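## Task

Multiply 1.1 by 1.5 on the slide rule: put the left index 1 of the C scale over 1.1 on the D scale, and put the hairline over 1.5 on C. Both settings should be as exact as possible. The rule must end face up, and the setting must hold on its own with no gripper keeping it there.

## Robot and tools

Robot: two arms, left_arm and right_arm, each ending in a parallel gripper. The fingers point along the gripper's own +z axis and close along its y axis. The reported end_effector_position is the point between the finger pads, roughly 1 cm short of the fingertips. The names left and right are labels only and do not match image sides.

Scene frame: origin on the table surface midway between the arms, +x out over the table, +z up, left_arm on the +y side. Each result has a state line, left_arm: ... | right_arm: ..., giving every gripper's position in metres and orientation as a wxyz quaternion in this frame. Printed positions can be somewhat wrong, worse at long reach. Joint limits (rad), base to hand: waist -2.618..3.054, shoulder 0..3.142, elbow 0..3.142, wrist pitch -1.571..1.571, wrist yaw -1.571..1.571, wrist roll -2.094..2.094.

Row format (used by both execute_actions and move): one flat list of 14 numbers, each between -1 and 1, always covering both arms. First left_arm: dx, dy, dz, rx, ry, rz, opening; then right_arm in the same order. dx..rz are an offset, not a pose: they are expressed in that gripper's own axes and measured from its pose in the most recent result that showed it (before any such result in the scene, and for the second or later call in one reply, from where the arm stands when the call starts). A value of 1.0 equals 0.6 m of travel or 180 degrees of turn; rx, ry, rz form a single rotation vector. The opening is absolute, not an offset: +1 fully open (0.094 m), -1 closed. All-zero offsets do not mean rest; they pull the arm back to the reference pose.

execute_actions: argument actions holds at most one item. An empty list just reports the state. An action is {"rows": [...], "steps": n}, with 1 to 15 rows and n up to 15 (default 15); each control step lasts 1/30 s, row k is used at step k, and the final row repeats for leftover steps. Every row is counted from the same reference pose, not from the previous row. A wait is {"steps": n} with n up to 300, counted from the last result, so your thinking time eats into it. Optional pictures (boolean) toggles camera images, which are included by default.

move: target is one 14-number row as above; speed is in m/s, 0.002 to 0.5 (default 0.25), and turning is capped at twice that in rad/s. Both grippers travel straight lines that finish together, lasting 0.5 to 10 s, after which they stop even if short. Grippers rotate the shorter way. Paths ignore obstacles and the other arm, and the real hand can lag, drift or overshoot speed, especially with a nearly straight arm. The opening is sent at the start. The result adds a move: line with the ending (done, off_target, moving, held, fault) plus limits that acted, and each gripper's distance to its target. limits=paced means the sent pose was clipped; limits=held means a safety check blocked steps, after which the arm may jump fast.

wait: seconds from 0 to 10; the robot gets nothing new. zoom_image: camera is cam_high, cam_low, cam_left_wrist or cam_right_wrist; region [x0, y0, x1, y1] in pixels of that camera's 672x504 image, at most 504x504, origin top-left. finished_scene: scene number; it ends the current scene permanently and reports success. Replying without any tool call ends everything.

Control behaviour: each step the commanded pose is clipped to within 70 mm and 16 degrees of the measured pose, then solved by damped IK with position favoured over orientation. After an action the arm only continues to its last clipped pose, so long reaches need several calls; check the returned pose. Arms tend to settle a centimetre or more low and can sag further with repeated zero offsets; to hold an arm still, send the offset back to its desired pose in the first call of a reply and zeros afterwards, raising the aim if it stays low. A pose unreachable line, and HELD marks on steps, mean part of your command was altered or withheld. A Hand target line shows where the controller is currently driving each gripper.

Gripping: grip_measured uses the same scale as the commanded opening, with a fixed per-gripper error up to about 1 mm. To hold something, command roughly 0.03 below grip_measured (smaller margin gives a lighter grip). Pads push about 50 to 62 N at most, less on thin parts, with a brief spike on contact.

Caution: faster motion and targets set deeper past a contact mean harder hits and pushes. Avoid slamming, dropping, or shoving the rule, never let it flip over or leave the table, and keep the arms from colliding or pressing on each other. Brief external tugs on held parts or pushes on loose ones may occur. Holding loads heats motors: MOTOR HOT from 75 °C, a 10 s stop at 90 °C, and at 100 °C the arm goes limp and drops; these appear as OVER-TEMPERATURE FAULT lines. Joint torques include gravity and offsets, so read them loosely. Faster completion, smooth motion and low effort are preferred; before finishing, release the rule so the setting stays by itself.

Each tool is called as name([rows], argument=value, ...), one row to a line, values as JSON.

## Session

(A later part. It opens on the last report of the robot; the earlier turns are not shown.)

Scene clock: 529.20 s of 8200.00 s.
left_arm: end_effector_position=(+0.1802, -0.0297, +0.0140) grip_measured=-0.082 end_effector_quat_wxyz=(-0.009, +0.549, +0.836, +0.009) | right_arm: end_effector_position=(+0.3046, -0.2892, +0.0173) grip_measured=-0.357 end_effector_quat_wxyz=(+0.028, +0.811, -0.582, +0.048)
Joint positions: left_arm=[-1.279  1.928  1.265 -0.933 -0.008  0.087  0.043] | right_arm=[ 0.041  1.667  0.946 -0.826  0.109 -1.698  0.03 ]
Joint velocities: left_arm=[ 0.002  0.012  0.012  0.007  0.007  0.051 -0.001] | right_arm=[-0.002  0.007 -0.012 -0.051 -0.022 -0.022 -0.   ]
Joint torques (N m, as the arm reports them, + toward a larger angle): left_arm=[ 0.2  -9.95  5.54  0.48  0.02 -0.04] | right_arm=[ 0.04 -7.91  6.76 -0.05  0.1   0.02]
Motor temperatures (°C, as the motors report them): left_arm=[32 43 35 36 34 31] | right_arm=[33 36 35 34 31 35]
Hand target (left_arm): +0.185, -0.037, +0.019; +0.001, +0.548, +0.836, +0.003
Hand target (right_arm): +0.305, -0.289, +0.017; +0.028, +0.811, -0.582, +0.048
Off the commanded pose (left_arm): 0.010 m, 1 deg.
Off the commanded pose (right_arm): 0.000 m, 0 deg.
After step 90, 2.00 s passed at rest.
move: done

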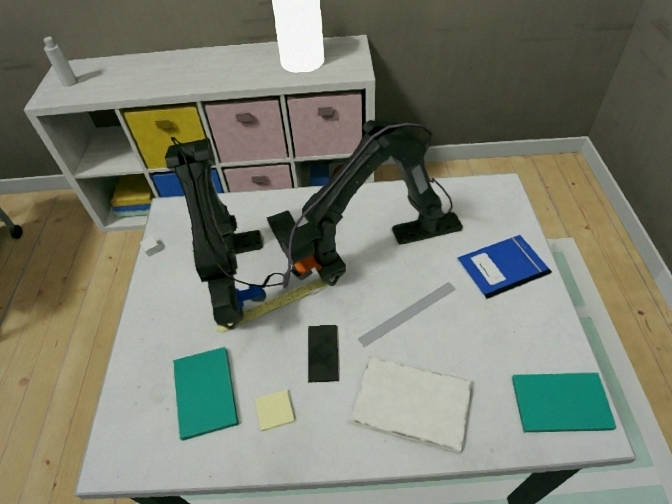

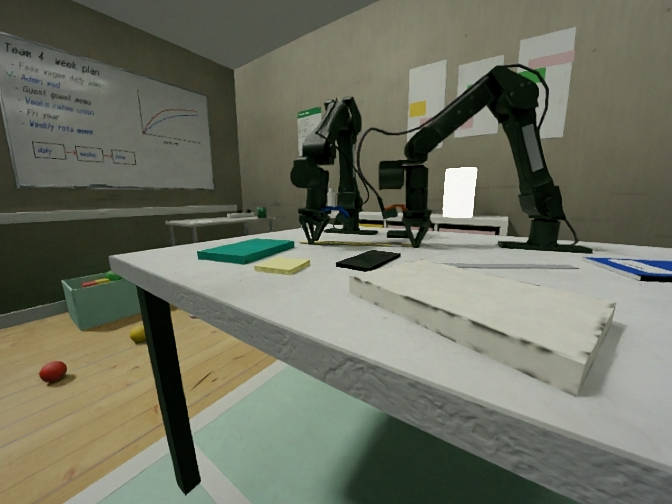

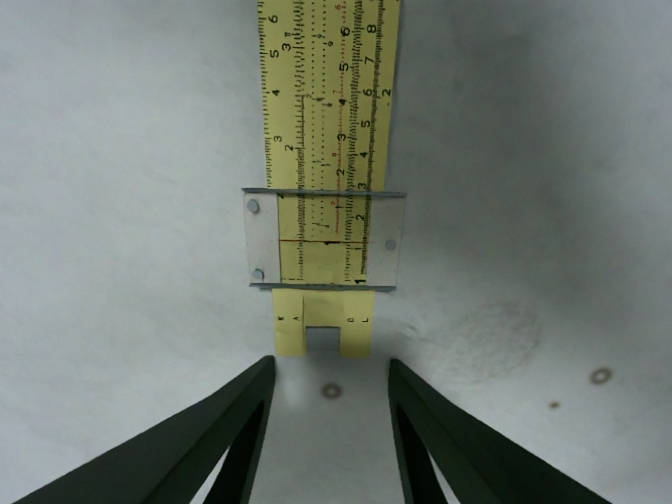

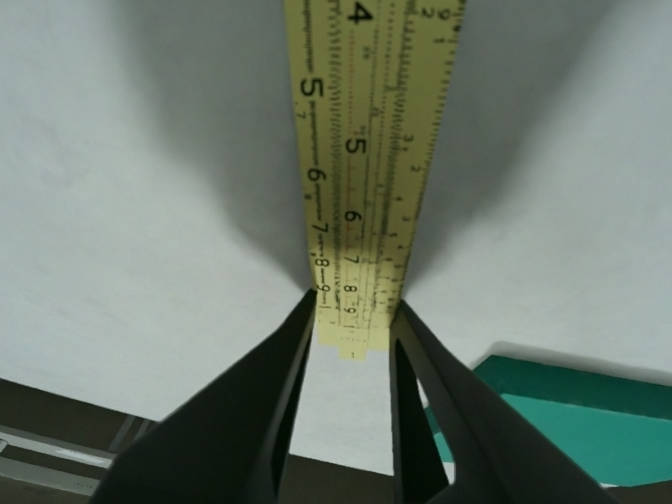

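move(target=[0,0.011,-0.008,0,-0.008,0,-0.08,0,0,0,0,0,0,-0.375], speed=0.015)

Scene clock: 534.23 s of 8200.00 s.
left_arm: end_effector_position=(+0.1820, -0.0283, +0.0136) grip_measured=-0.082 end_effector_quat_wxyz=(-0.010, +0.551, +0.834, +0.009) | right_arm: end_effector_position=(+0.3046, -0.2892, +0.0173) grip_measured=-0.357 end_effector_quat_wxyz=(+0.028, +0.811, -0.582, +0.048)
Joint positions: left_arm=[-1.272  1.928  1.263 -0.932 -0.008  0.1    0.043] | right_arm=[ 0.041  1.667  0.946 -0.826  0.109 -1.698  0.03 ]
Joint velocities: left_arm=[-0.002 -0.002 -0.007  0.007 -0.051 -0.007 -0.   ] | right_arm=[ 0.002 -0.002 -0.017 -0.037 -0.037  0.037  0.   ]
Joint torques (N m, as the arm reports them, + toward a larger angle): left_arm=[  1.35 -12.27   2.31   0.63   0.01   0.07] | right_arm=[ 0.08 -7.58  6.5  -0.08  0.07 -0.06]
Motor temperatures (°C, as the motors report them): left_arm=[32 43 35 36 34 31] | right_arm=[33 36 35 34 31 35]
Hand target (left_arm): +0.186, -0.027, +0.019; +0.001, +0.549, +0.836, +0.003
Hand target (right_arm): +0.305, -0.289, +0.017; +0.028, +0.811, -0.582, +0.048
Off the commanded pose (left_arm): 0.007 m, 2 deg.
Off the commanded pose (right_arm): 0.000 m, 0 deg.
After step 90, 0.97 s passed at rest.
move: done

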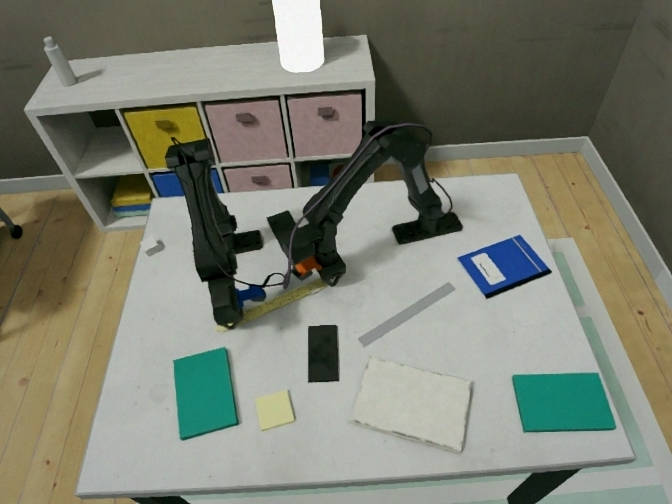

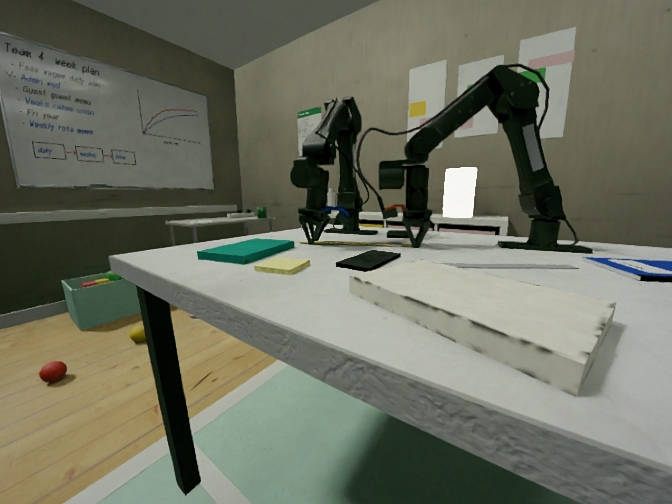

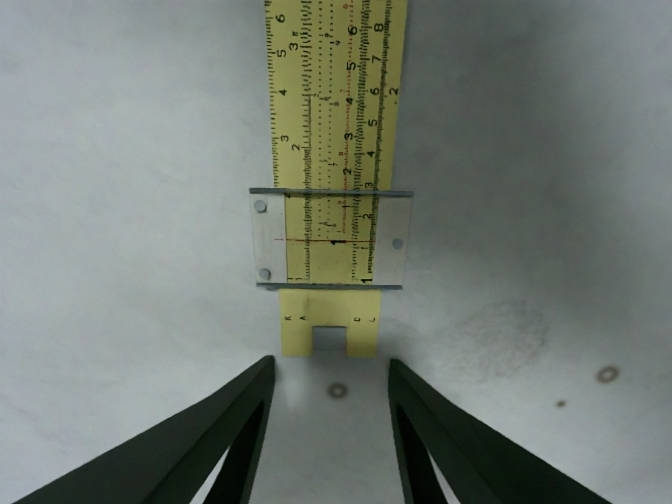

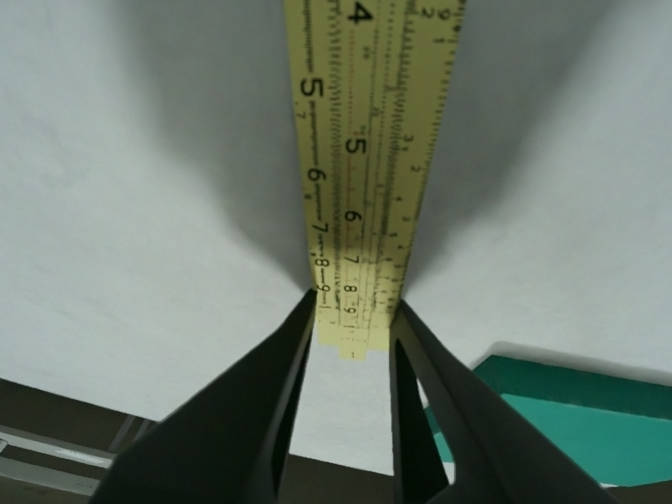

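move(target=[-0.045,-0.004,-0.008,0,-0.012,0,-0.08,0,0,0,0,0,0,-0.375], speed=0.02)

Scene clock: 537.33 s of 8200.00 s.
left_arm: end_effector_position=(+0.1908, -0.0444, +0.0142) grip_measured=-0.082 end_effector_quat_wxyz=(-0.002, +0.549, +0.836, +0.005) | right_arm: end_effector_position=(+0.3046, -0.2892, +0.0173) grip_measured=-0.357 end_effector_quat_wxyz=(+0.028, +0.811, -0.582, +0.048)
Joint positions: left_arm=[-1.272  1.976  1.335 -0.938 -0.008  0.094  0.043] | right_arm=[ 0.041  1.667  0.946 -0.826  0.109 -1.698  0.03 ]
Joint velocities: left_arm=[-0.002  0.002 -0.007  0.037  0.081 -0.007 -0.001] | right_arm=[-0.007  0.002 -0.027 -0.007 -0.066  0.081  0.001]
Joint torques (N m, as the arm reports them, + toward a larger angle): left_arm=[ -0.99 -10.18   5.48   0.56   0.06  -0.08] | right_arm=[ 0.11 -7.77  6.64 -0.09  0.13  0.04]
Motor temperatures (°C, as the motors report them): left_arm=[32 43 35 36 34 31] | right_arm=[33 36 35 34 31 35]
Hand target (left_arm): +0.191, -0.054, +0.018; +0.006, +0.551, +0.834, -0.001
Hand target (right_arm): +0.305, -0.289, +0.017; +0.028, +0.811, -0.582, +0.048
Off the commanded pose (left_arm): 0.010 m, 1 deg.
Off the commanded pose (right_arm): 0.000 m, 0 deg.
move: done

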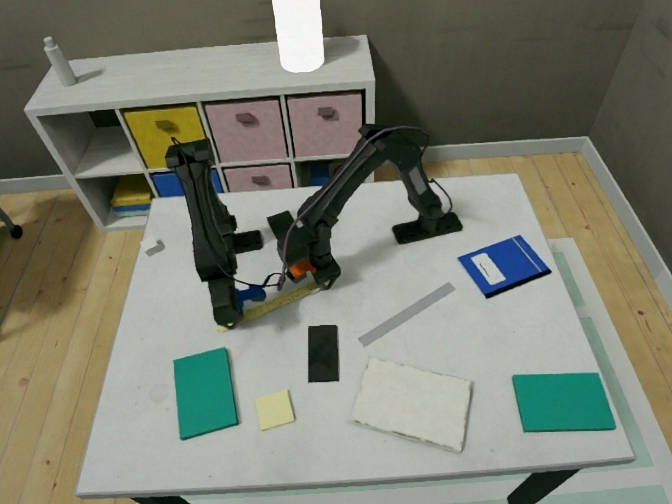

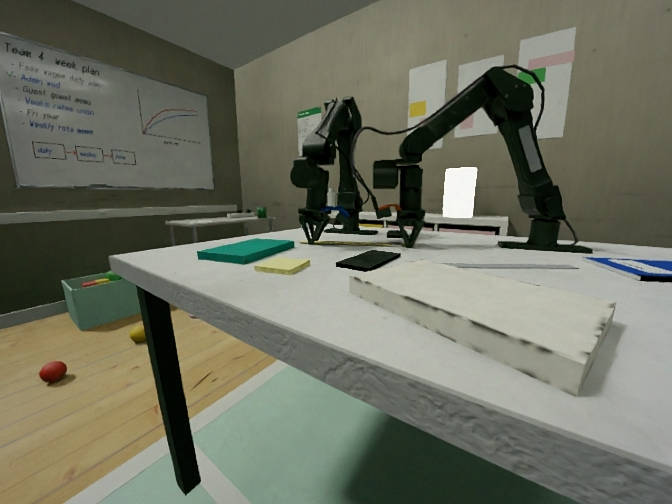

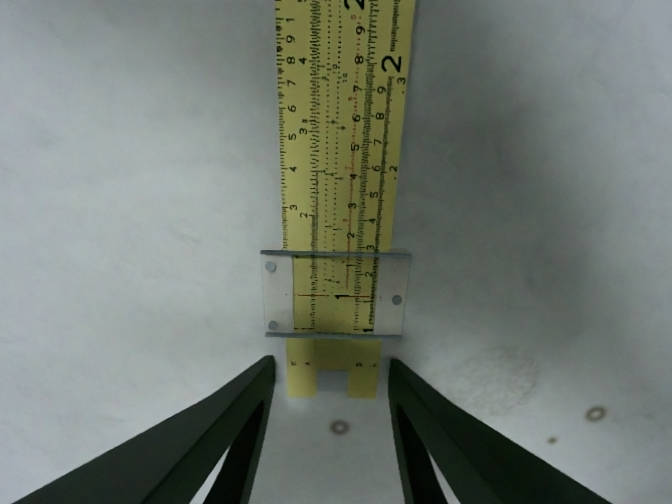

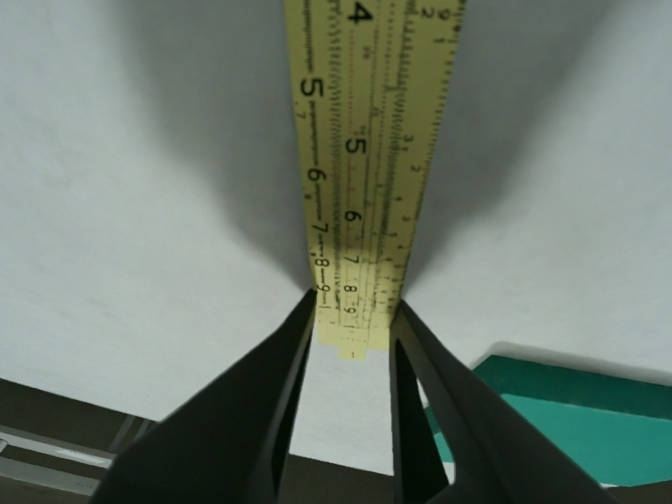

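move(target=[-0.075,-0.004,-0.008,0,-0.01,0,-0.08,0,0,0,0,0,0,-0.375], speed=0.015)

zoom_image(camera="cam_left_wrist", region=[270,200,410,340])

Scene clock: 542.37 s of 8200.00 s.
left_arm: end_effector_position=(+0.2050, -0.0716, +0.0150) grip_measured=-0.082 end_effector_quat_wxyz=(-0.007, +0.548, +0.837, +0.008) | right_arm: end_effector_position=(+0.3046, -0.2892, +0.0173) grip_measured=-0.357 end_effector_quat_wxyz=(+0.028, +0.811, -0.582, +0.048)
Joint positions: left_arm=[-1.274  2.095  1.515 -1.012 -0.008  0.088  0.043] | right_arm=[ 0.041  1.667  0.946 -0.826  0.109 -1.698  0.03 ]
Joint velocities: left_arm=[-0.007 -0.002  0.017 -0.007  0.007 -0.007  0.001] | right_arm=[-0.007 -0.007 -0.012 -0.051 -0.051  0.037  0.   ]
Joint torques (N m, as the arm reports them, + toward a larger angle): left_arm=[ -1.06 -11.26   5.73   0.77   0.07  -0.14] | right_arm=[ 0.05 -7.64  6.58 -0.04  0.1   0.04]
Motor temperatures (°C, as the motors report them): left_arm=[32 43 36 36 34 31] | right_arm=[33 36 35 34 31 35]
Hand target (left_arm): +0.207, -0.086, +0.019; +0.011, +0.549, +0.836, -0.003
Hand target (right_arm): +0.305, -0.289, +0.017; +0.028, +0.811, -0.582, +0.048
Off the commanded pose (left_arm): 0.016 m, 2 deg.
Off the commanded pose (right_arm): 0.000 m, 0 deg.
move: off_target (left_arm)

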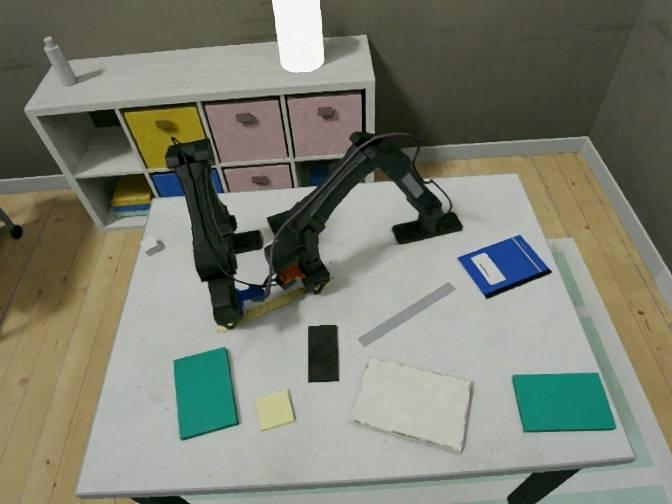

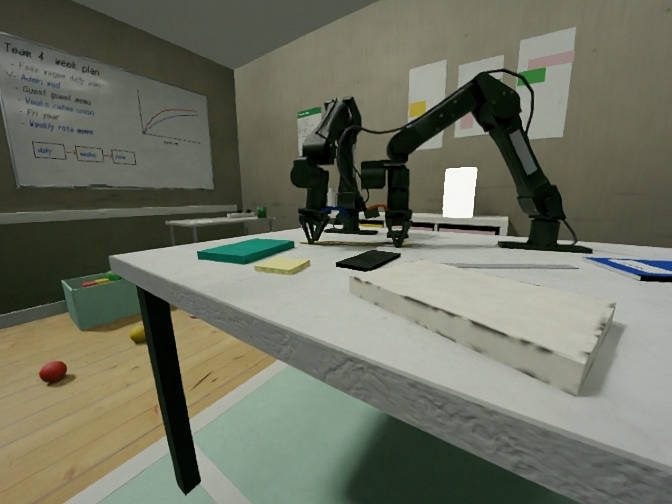

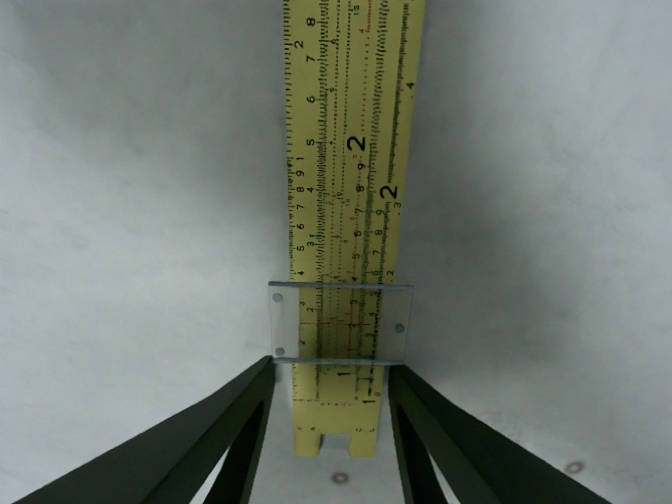

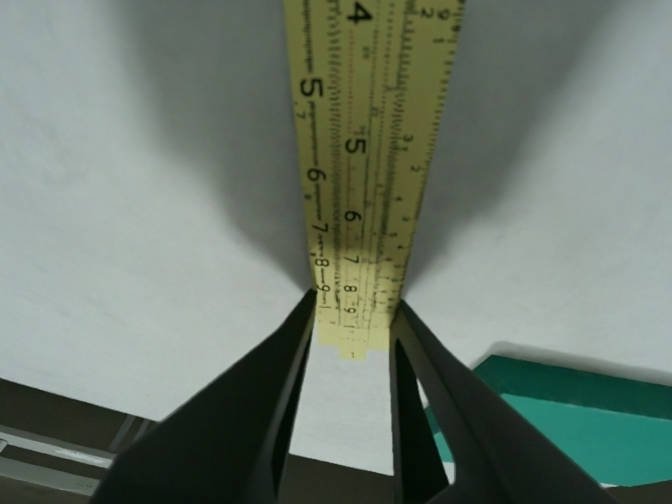

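Region (270, 200, 410, 340) of cam_left_wrist's 672x504 image, scaled by 3.600, with more detail than that image has.

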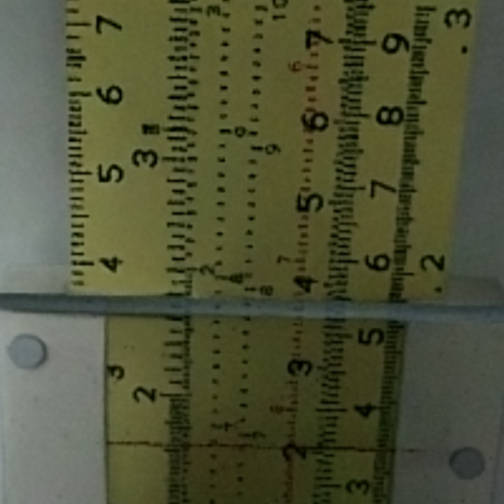

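move(target=[-0.05,-0.004,-0.008,0,-0.012,0,-0.08,0,0,0,0,0,0,-0.375], speed=0.012)

zoom_image(camera="cam_left_wrist", region=[290,260,410,380])

Scene clock: 548.83 s of 8200.00 s.
left_arm: end_effector_position=(+0.2123, -0.0850, +0.0155) grip_measured=-0.082 end_effector_quat_wxyz=(-0.011, +0.547, +0.837, +0.010) | right_arm: end_effector_position=(+0.3046, -0.2892, +0.0173) grip_measured=-0.357 end_effector_quat_wxyz=(+0.028, +0.811, -0.582, +0.048)
Joint positions: left_arm=[-1.274  2.158  1.618 -1.06  -0.008  0.087  0.043] | right_arm=[ 0.041  1.667  0.946 -0.826  0.109 -1.698  0.03 ]
Joint velocities: left_arm=[-0.002 -0.012  0.012 -0.051 -0.051 -0.007 -0.001] | right_arm=[-0.002  0.002  0.022  0.037 -0.051 -0.037 -0.   ]
Joint torques (N m, as the arm reports them, + toward a larger angle): left_arm=[ -0.91 -11.78   5.85   0.76   0.05  -0.11] | right_arm=[ 0.02 -7.59  6.5   0.    0.09  0.02]
Motor temperatures (°C, as the motors report them): left_arm=[32 43 36 36 34 31] | right_arm=[33 36 35 34 31 35]
Hand target (left_arm): +0.215, -0.100, +0.020; +0.009, +0.547, +0.837, -0.002
Hand target (right_arm): +0.305, -0.289, +0.017; +0.028, +0.811, -0.582, +0.048
Off the commanded pose (left_arm): 0.016 m, 3 deg.
Off the commanded pose (right_arm): 0.000 m, 0 deg.
After step 90, 0.70 s passed at rest.
move: off_target (left_arm)

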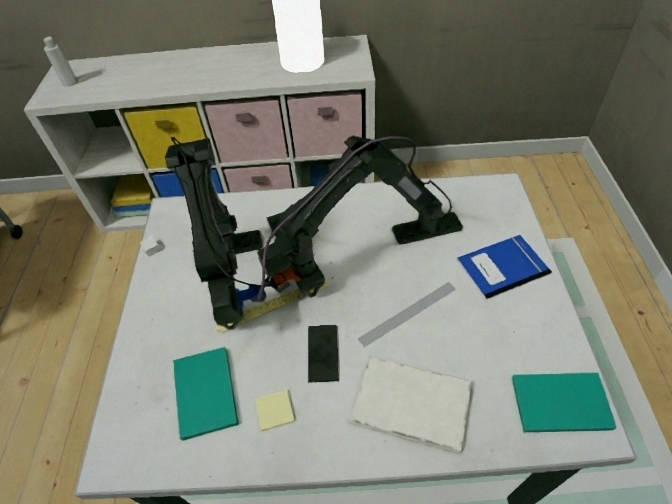

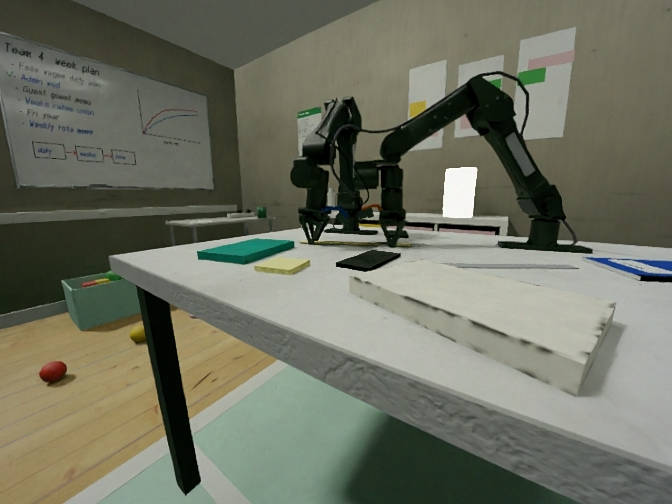

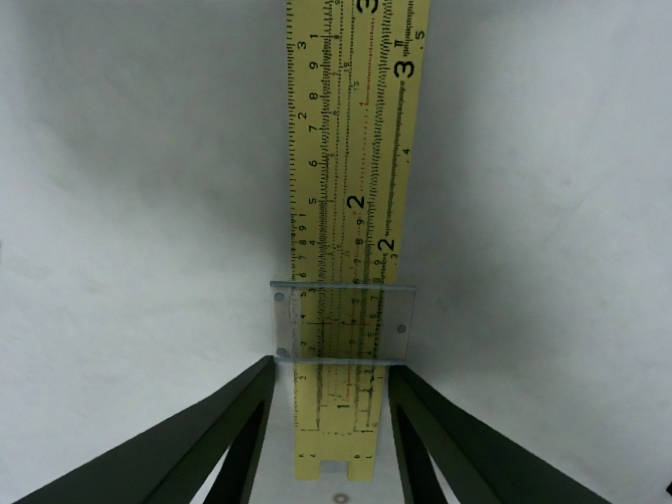

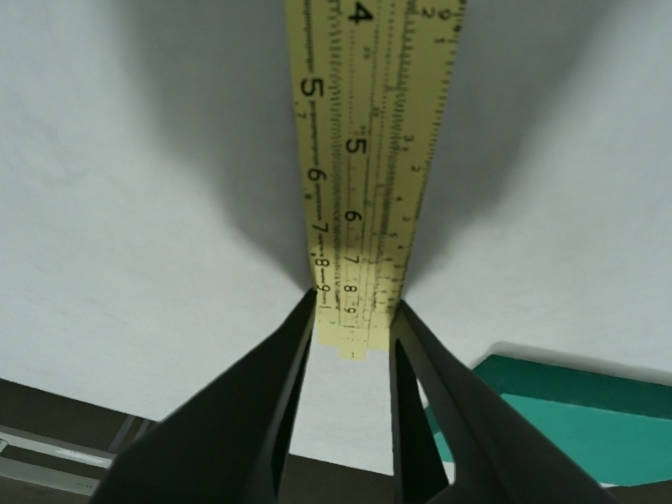

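Region (290, 260, 410, 380) of cam_left_wrist's 672x504 image, scaled by 4.200, with more detail than that image has.

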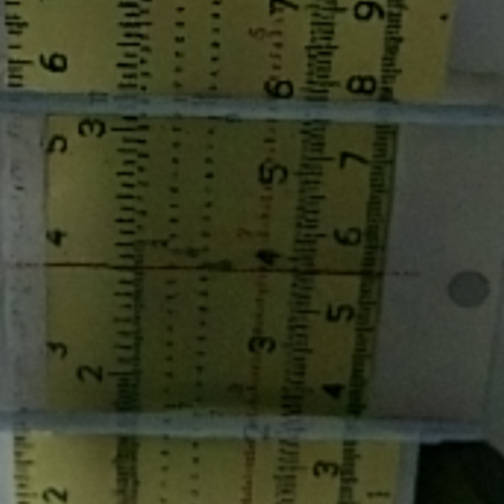

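move(target=[-0.035,-0.004,-0.008,0,-0.012,0,-0.08,0,0,0,0,0,0,-0.375], speed=0.008)

zoom_image(camera="cam_left_wrist", region=[310,280,400,370])

Scene clock: 555.20 s of 8200.00 s.
left_arm: end_effector_position=(+0.2150, -0.0899, +0.0157) grip_measured=-0.082 end_effector_quat_wxyz=(-0.016, +0.547, +0.837, +0.013) | right_arm: end_effector_position=(+0.3046, -0.2892, +0.0173) grip_measured=-0.357 end_effector_quat_wxyz=(+0.028, +0.811, -0.582, +0.048)
Joint positions: left_arm=[-1.274  2.191  1.671 -1.092 -0.008  0.087  0.043] | right_arm=[ 0.041  1.667  0.946 -0.826  0.109 -1.698  0.03 ]
Joint velocities: left_arm=[-0.007 -0.002 -0.022 -0.037 -0.066 -0.051  0.   ] | right_arm=[-0.017 -0.002  0.002 -0.066 -0.051  0.037 -0.   ]
Joint torques (N m, as the arm reports them, + toward a larger angle): left_arm=[ -0.69 -12.12   5.82   0.75   0.05  -0.12] | right_arm=[-0.05 -7.58  6.52 -0.05  0.08 -0.01]
Motor temperatures (°C, as the motors report them): left_arm=[32 44 36 36 34 31] | right_arm=[33 36 35 34 31 35]
Hand target (left_arm): +0.219, -0.105, +0.020; +0.005, +0.547, +0.837, +0.000
Hand target (right_arm): +0.305, -0.289, +0.017; +0.028, +0.811, -0.582, +0.048
Off the commanded pose (left_arm): 0.016 m, 3 deg.
Off the commanded pose (right_arm): 0.000 m, 0 deg.
After step 90, 0.43 s passed at rest.
move: off_target (left_arm)

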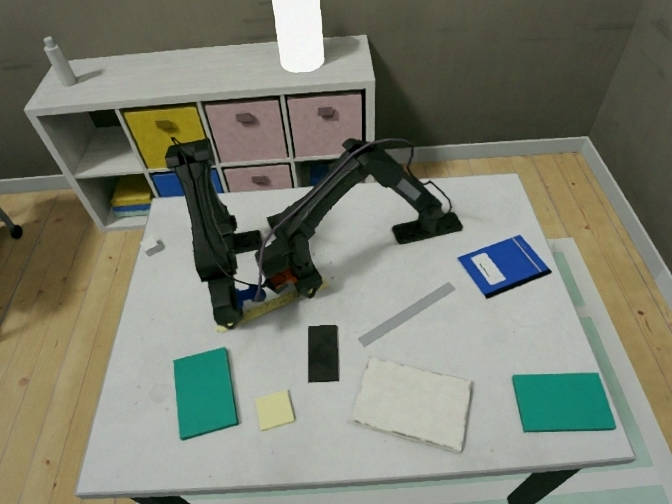

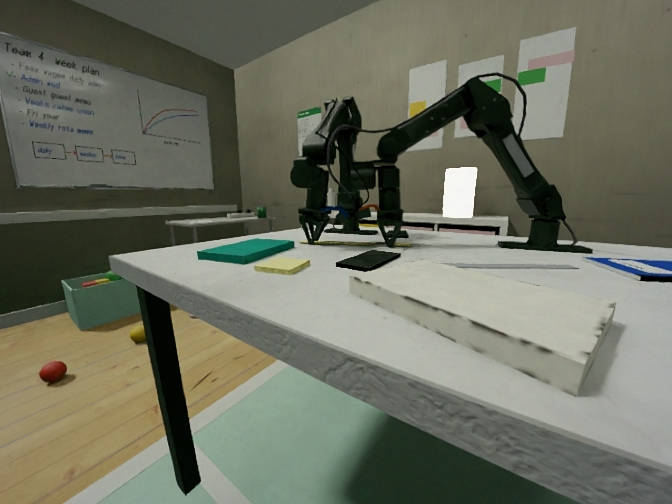

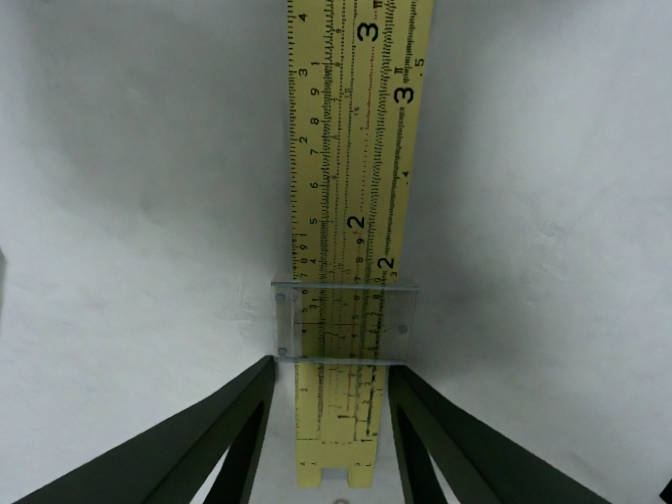

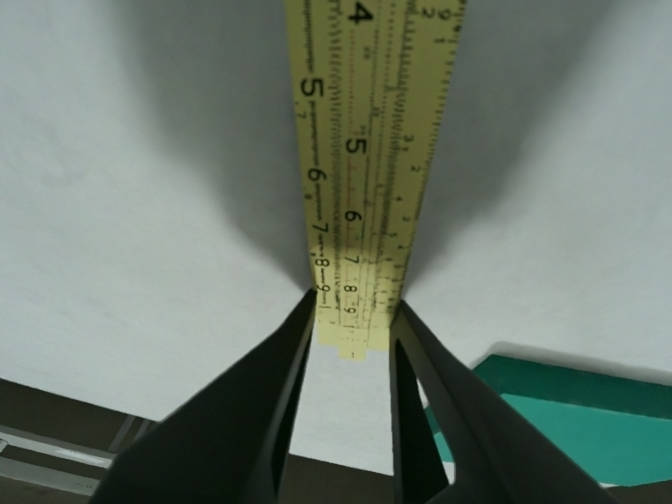

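Region (310, 280, 400, 370) of cam_left_wrist's 672x504 image, scaled by 5.600, with more detail than that image has.

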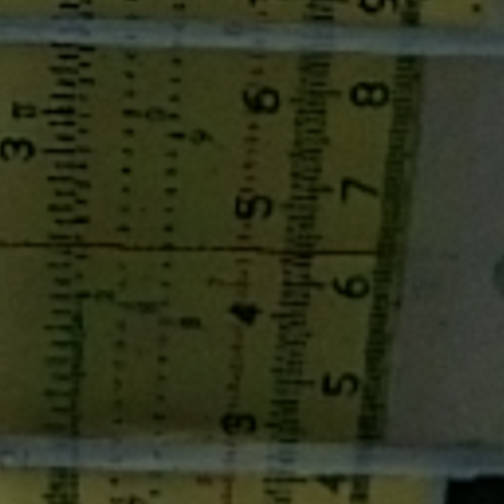

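execute_actions(actions=[])

Scene clock: 567.87 s of 8200.00 s.
left_arm: end_effector_position=(+0.2150, -0.0899, +0.0157) grip_measured=-0.082 end_effector_quat_wxyz=(-0.016, +0.547, +0.837, +0.013) | right_arm: end_effector_position=(+0.3046, -0.2892, +0.0173) grip_measured=-0.357 end_effector_quat_wxyz=(+0.028, +0.811, -0.582, +0.048)
Joint positions: left_arm=[-1.274  2.191  1.671 -1.092 -0.008  0.087  0.043] | right_arm=[ 0.041  1.667  0.946 -0.826  0.109 -1.698  0.03 ]
Joint velocities: left_arm=[-0.012 -0.007 -0.002 -0.081 -0.007  0.007 -0.   ] | right_arm=[ 0.007  0.002  0.002 -0.037  0.037 -0.051  0.   ]
Joint torques (N m, as the arm reports them, + toward a larger angle): left_arm=[ -0.67 -12.15   5.81   0.76   0.04  -0.12] | right_arm=[-0.11 -7.74  6.6  -0.04  0.03 -0.01]
Motor temperatures (°C, as the motors report them): left_arm=[32 44 36 36 34 31] | right_arm=[33 36 35 34 31 35]
Hand target (left_arm): +0.219, -0.105, +0.020; +0.005, +0.547, +0.837, +0.000
Hand target (right_arm): +0.305, -0.289, +0.017; +0.028, +0.811, -0.582, +0.048
Off the commanded pose (left_arm): 0.016 m, 3 deg.
Off the commanded pose (right_arm): 0.000 m, 0 deg.
Steps of this call (steps 1 to 90: nothing new was sent; then 9.67 s passed at rest). Readings (end_effector_position):
1: left_arm (+0.2150, -0.0899, +0.0157) | right_arm (+0.3046, -0.2892, +0.0173)
2: left_arm (+0.2150, -0.0899, +0.0157) | right_arm (+0.3046, -0.2892, +0.0173)
4: left_arm (+0.2150, -0.0899, +0.0157) | right_arm (+0.3046, -0.2892, +0.0173)
8: left_arm (+0.2150, -0.0899, +0.0157) | right_arm (+0.3046, -0.2892, +0.0173)
90: the state above

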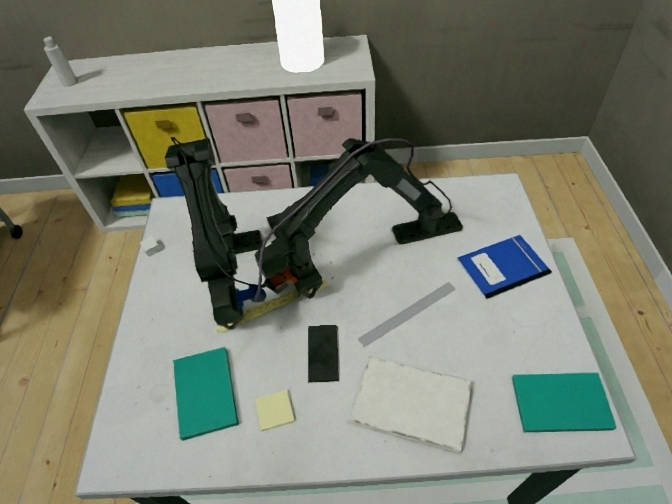

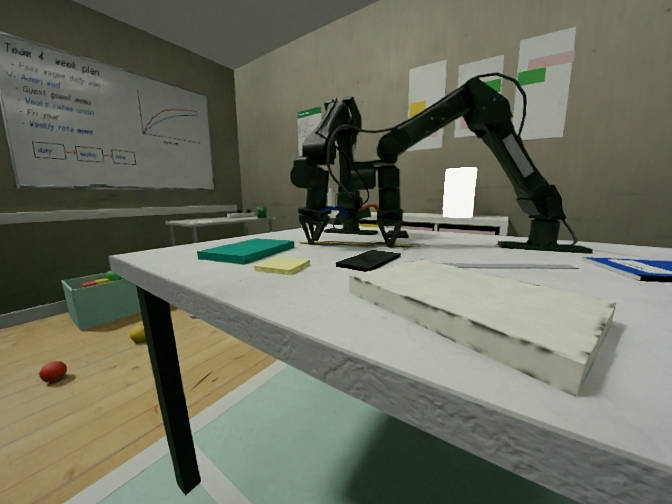

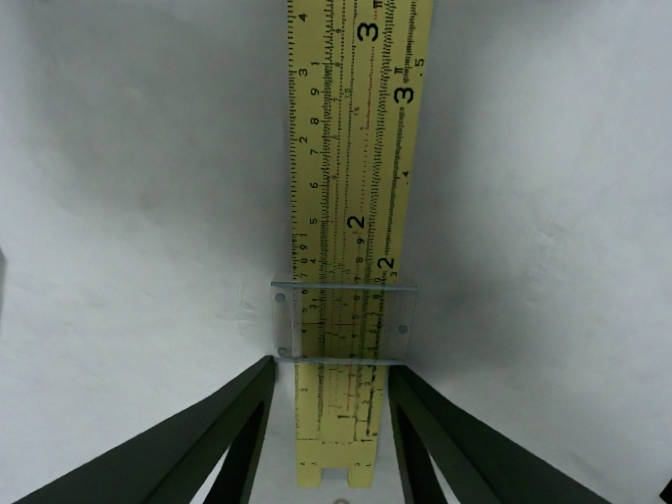

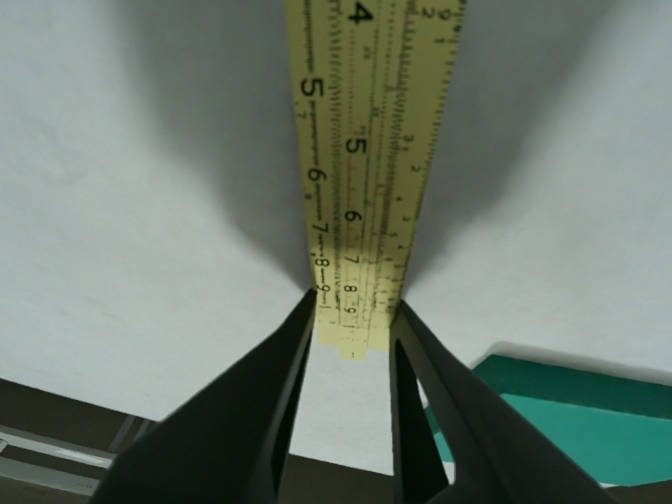

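move(target=[-0.029,-0.002,-0.004,0,-0.012,0,-0.08,0,0,0,0,0,0,-0.375], speed=0.008)

zoom_image(camera="cam_left_wrist", region=[280,220,420,380])

Scene clock: 572.63 s of 8200.00 s.
left_arm: end_effector_position=(+0.2155, -0.0910, +0.0157) grip_measured=-0.082 end_effector_quat_wxyz=(-0.022, +0.547, +0.837, +0.016) | right_arm: end_effector_position=(+0.3046, -0.2892, +0.0173) grip_measured=-0.357 end_effector_quat_wxyz=(+0.028, +0.811, -0.582, +0.048)
Joint positions: left_arm=[-1.274  2.209  1.7   -1.117 -0.008  0.087  0.043] | right_arm=[ 0.041  1.667  0.946 -0.826  0.109 -1.698  0.03 ]
Joint velocities: left_arm=[ 0.007  0.007 -0.012 -0.022 -0.022  0.007  0.   ] | right_arm=[ 0.007 -0.022  0.007 -0.051  0.007  0.022 -0.001]
Joint torques (N m, as the arm reports them, + toward a larger angle): left_arm=[ -0.38 -12.01   5.68   0.81   0.02  -0.08] | right_arm=[ 0.25 -7.69  6.5  -0.09  0.03  0.03]
Motor temperatures (°C, as the motors report them): left_arm=[32 44 36 36 34 31] | right_arm=[33 36 35 34 31 35]
Hand target (left_arm): +0.221, -0.106, +0.018; -0.000, +0.547, +0.837, +0.003
Hand target (right_arm): +0.305, -0.289, +0.017; +0.028, +0.811, -0.582, +0.048
Off the commanded pose (left_arm): 0.016 m, 3 deg.
Off the commanded pose (right_arm): 0.000 m, 0 deg.
move: off_target (left_arm)

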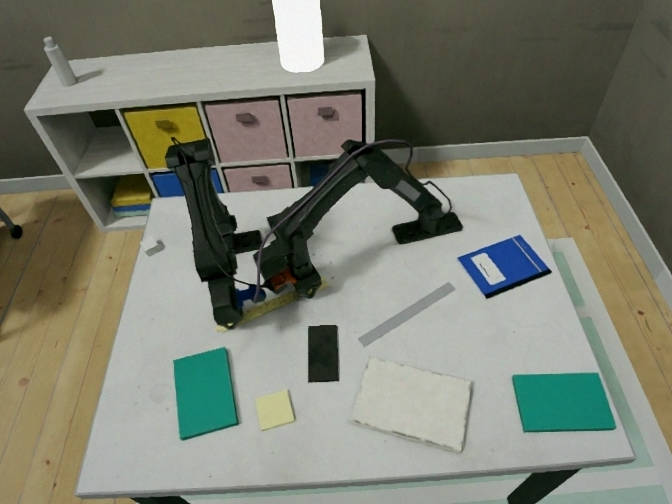

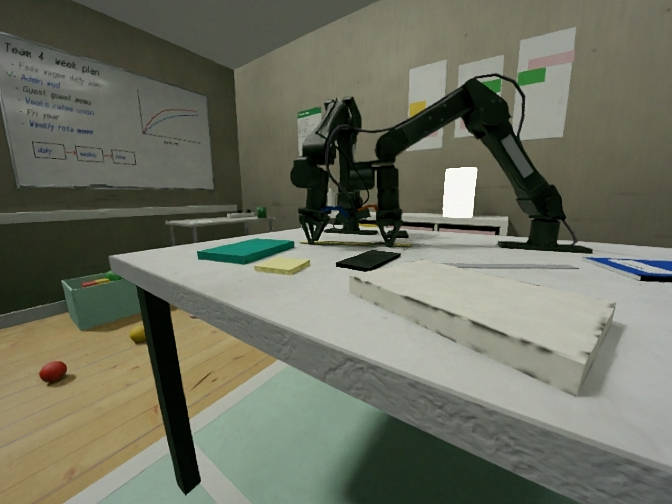

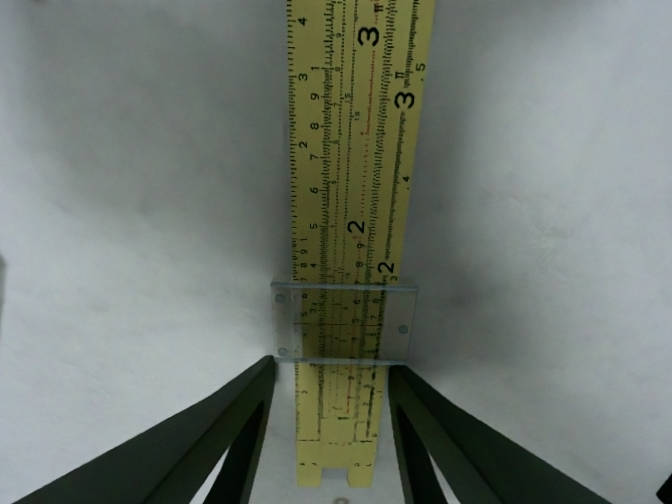

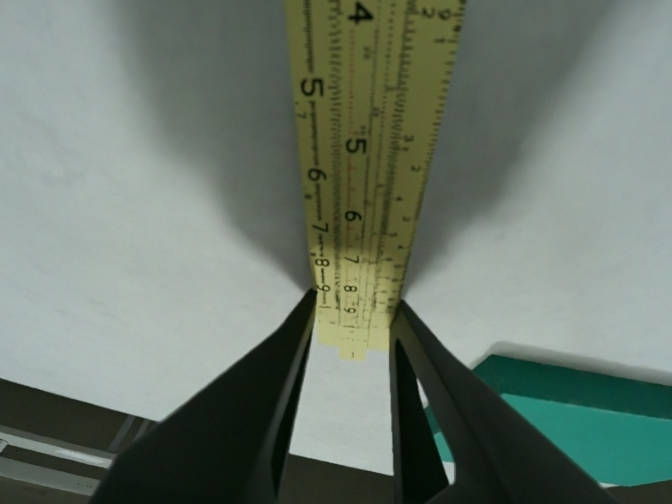

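Region (280, 220, 420, 380) of cam_left_wrist's 672x504 image, scaled by 3.150, with more detail than that image has; it fills the left 441 columns of this view, and the rest is white.

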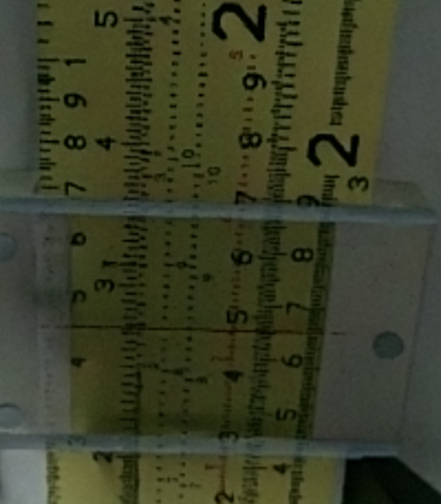

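move(target=[0.085,0,-0.012,0,-0.012,0,-0.08,0,0,0,0,0,0,-0.375], speed=0.04)

Scene clock: 578.13 s of 8200.00 s.
left_arm: end_effector_position=(+0.1891, -0.0419, +0.0154) grip_measured=-0.082 end_effector_quat_wxyz=(-0.024, +0.548, +0.836, +0.018) | right_arm: end_effector_position=(+0.3046, -0.2892, +0.0173) grip_measured=-0.357 end_effector_quat_wxyz=(+0.028, +0.811, -0.582, +0.048)
Joint positions: left_arm=[-1.274  2.009  1.386 -1.008 -0.01   0.091  0.043] | right_arm=[ 0.041  1.667  0.946 -0.826  0.109 -1.698  0.03 ]
Joint velocities: left_arm=[-0.017  0.007 -0.007  0.022  0.022 -0.007  0.001] | right_arm=[-0.002 -0.017  0.012 -0.022 -0.051  0.007  0.   ]
Joint torques (N m, as the arm reports them, + toward a larger angle): left_arm=[  1.07 -13.56   3.12   0.55   0.05   0.09] | right_arm=[ 0.02 -7.58  6.5  -0.03  0.07 -0.03]
Motor temperatures (°C, as the motors report them): left_arm=[32 44 36 36 34 31] | right_arm=[33 36 35 34 31 35]
Hand target (left_arm): +0.194, -0.045, +0.025; -0.006, +0.547, +0.837, +0.007
Hand target (right_arm): +0.305, -0.289, +0.017; +0.028, +0.811, -0.582, +0.048
Off the commanded pose (left_arm): 0.012 m, 3 deg.
Off the commanded pose (right_arm): 0.000 m, 0 deg.
After step 90, 0.93 s passed at rest.
move: off_target (left_arm)

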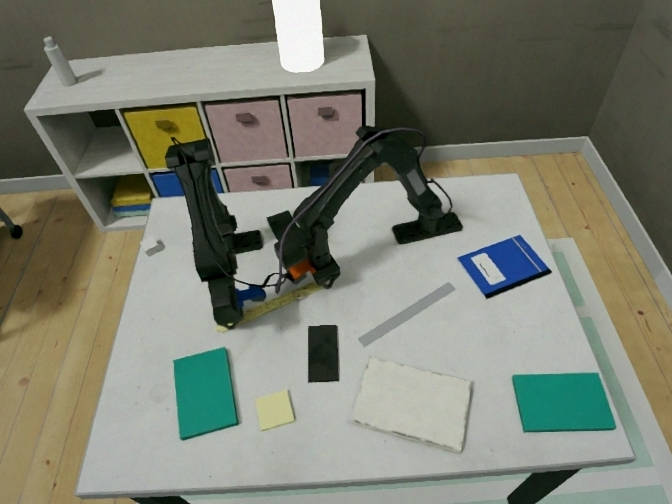

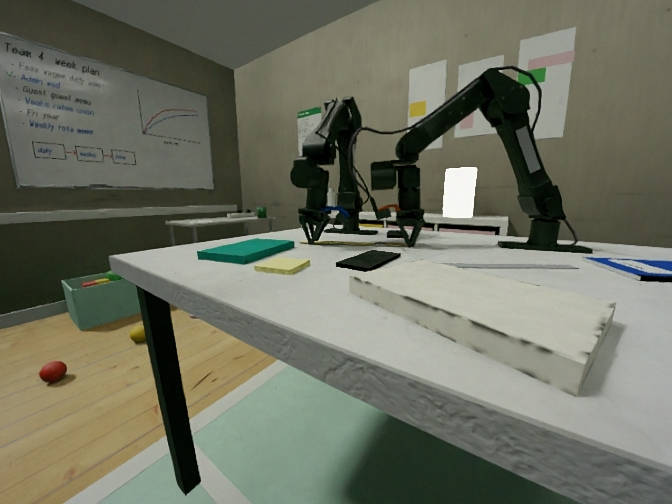

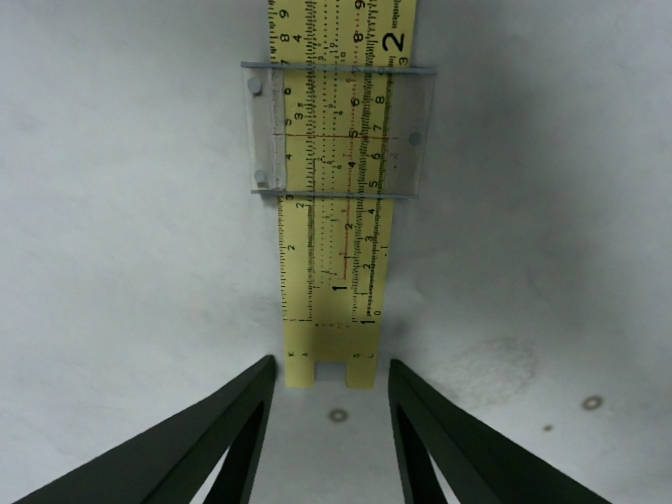

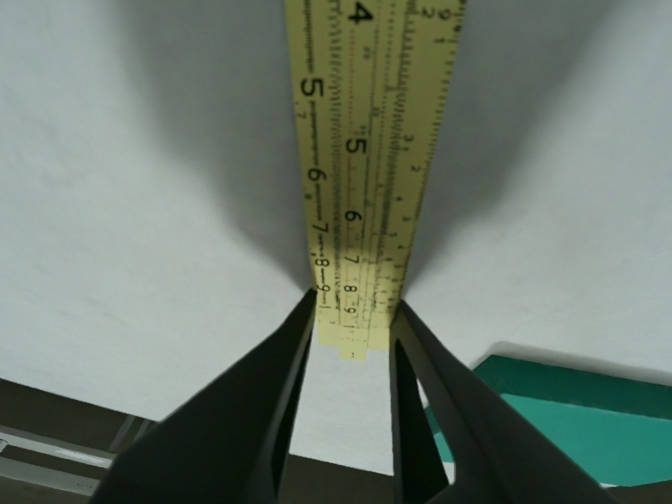

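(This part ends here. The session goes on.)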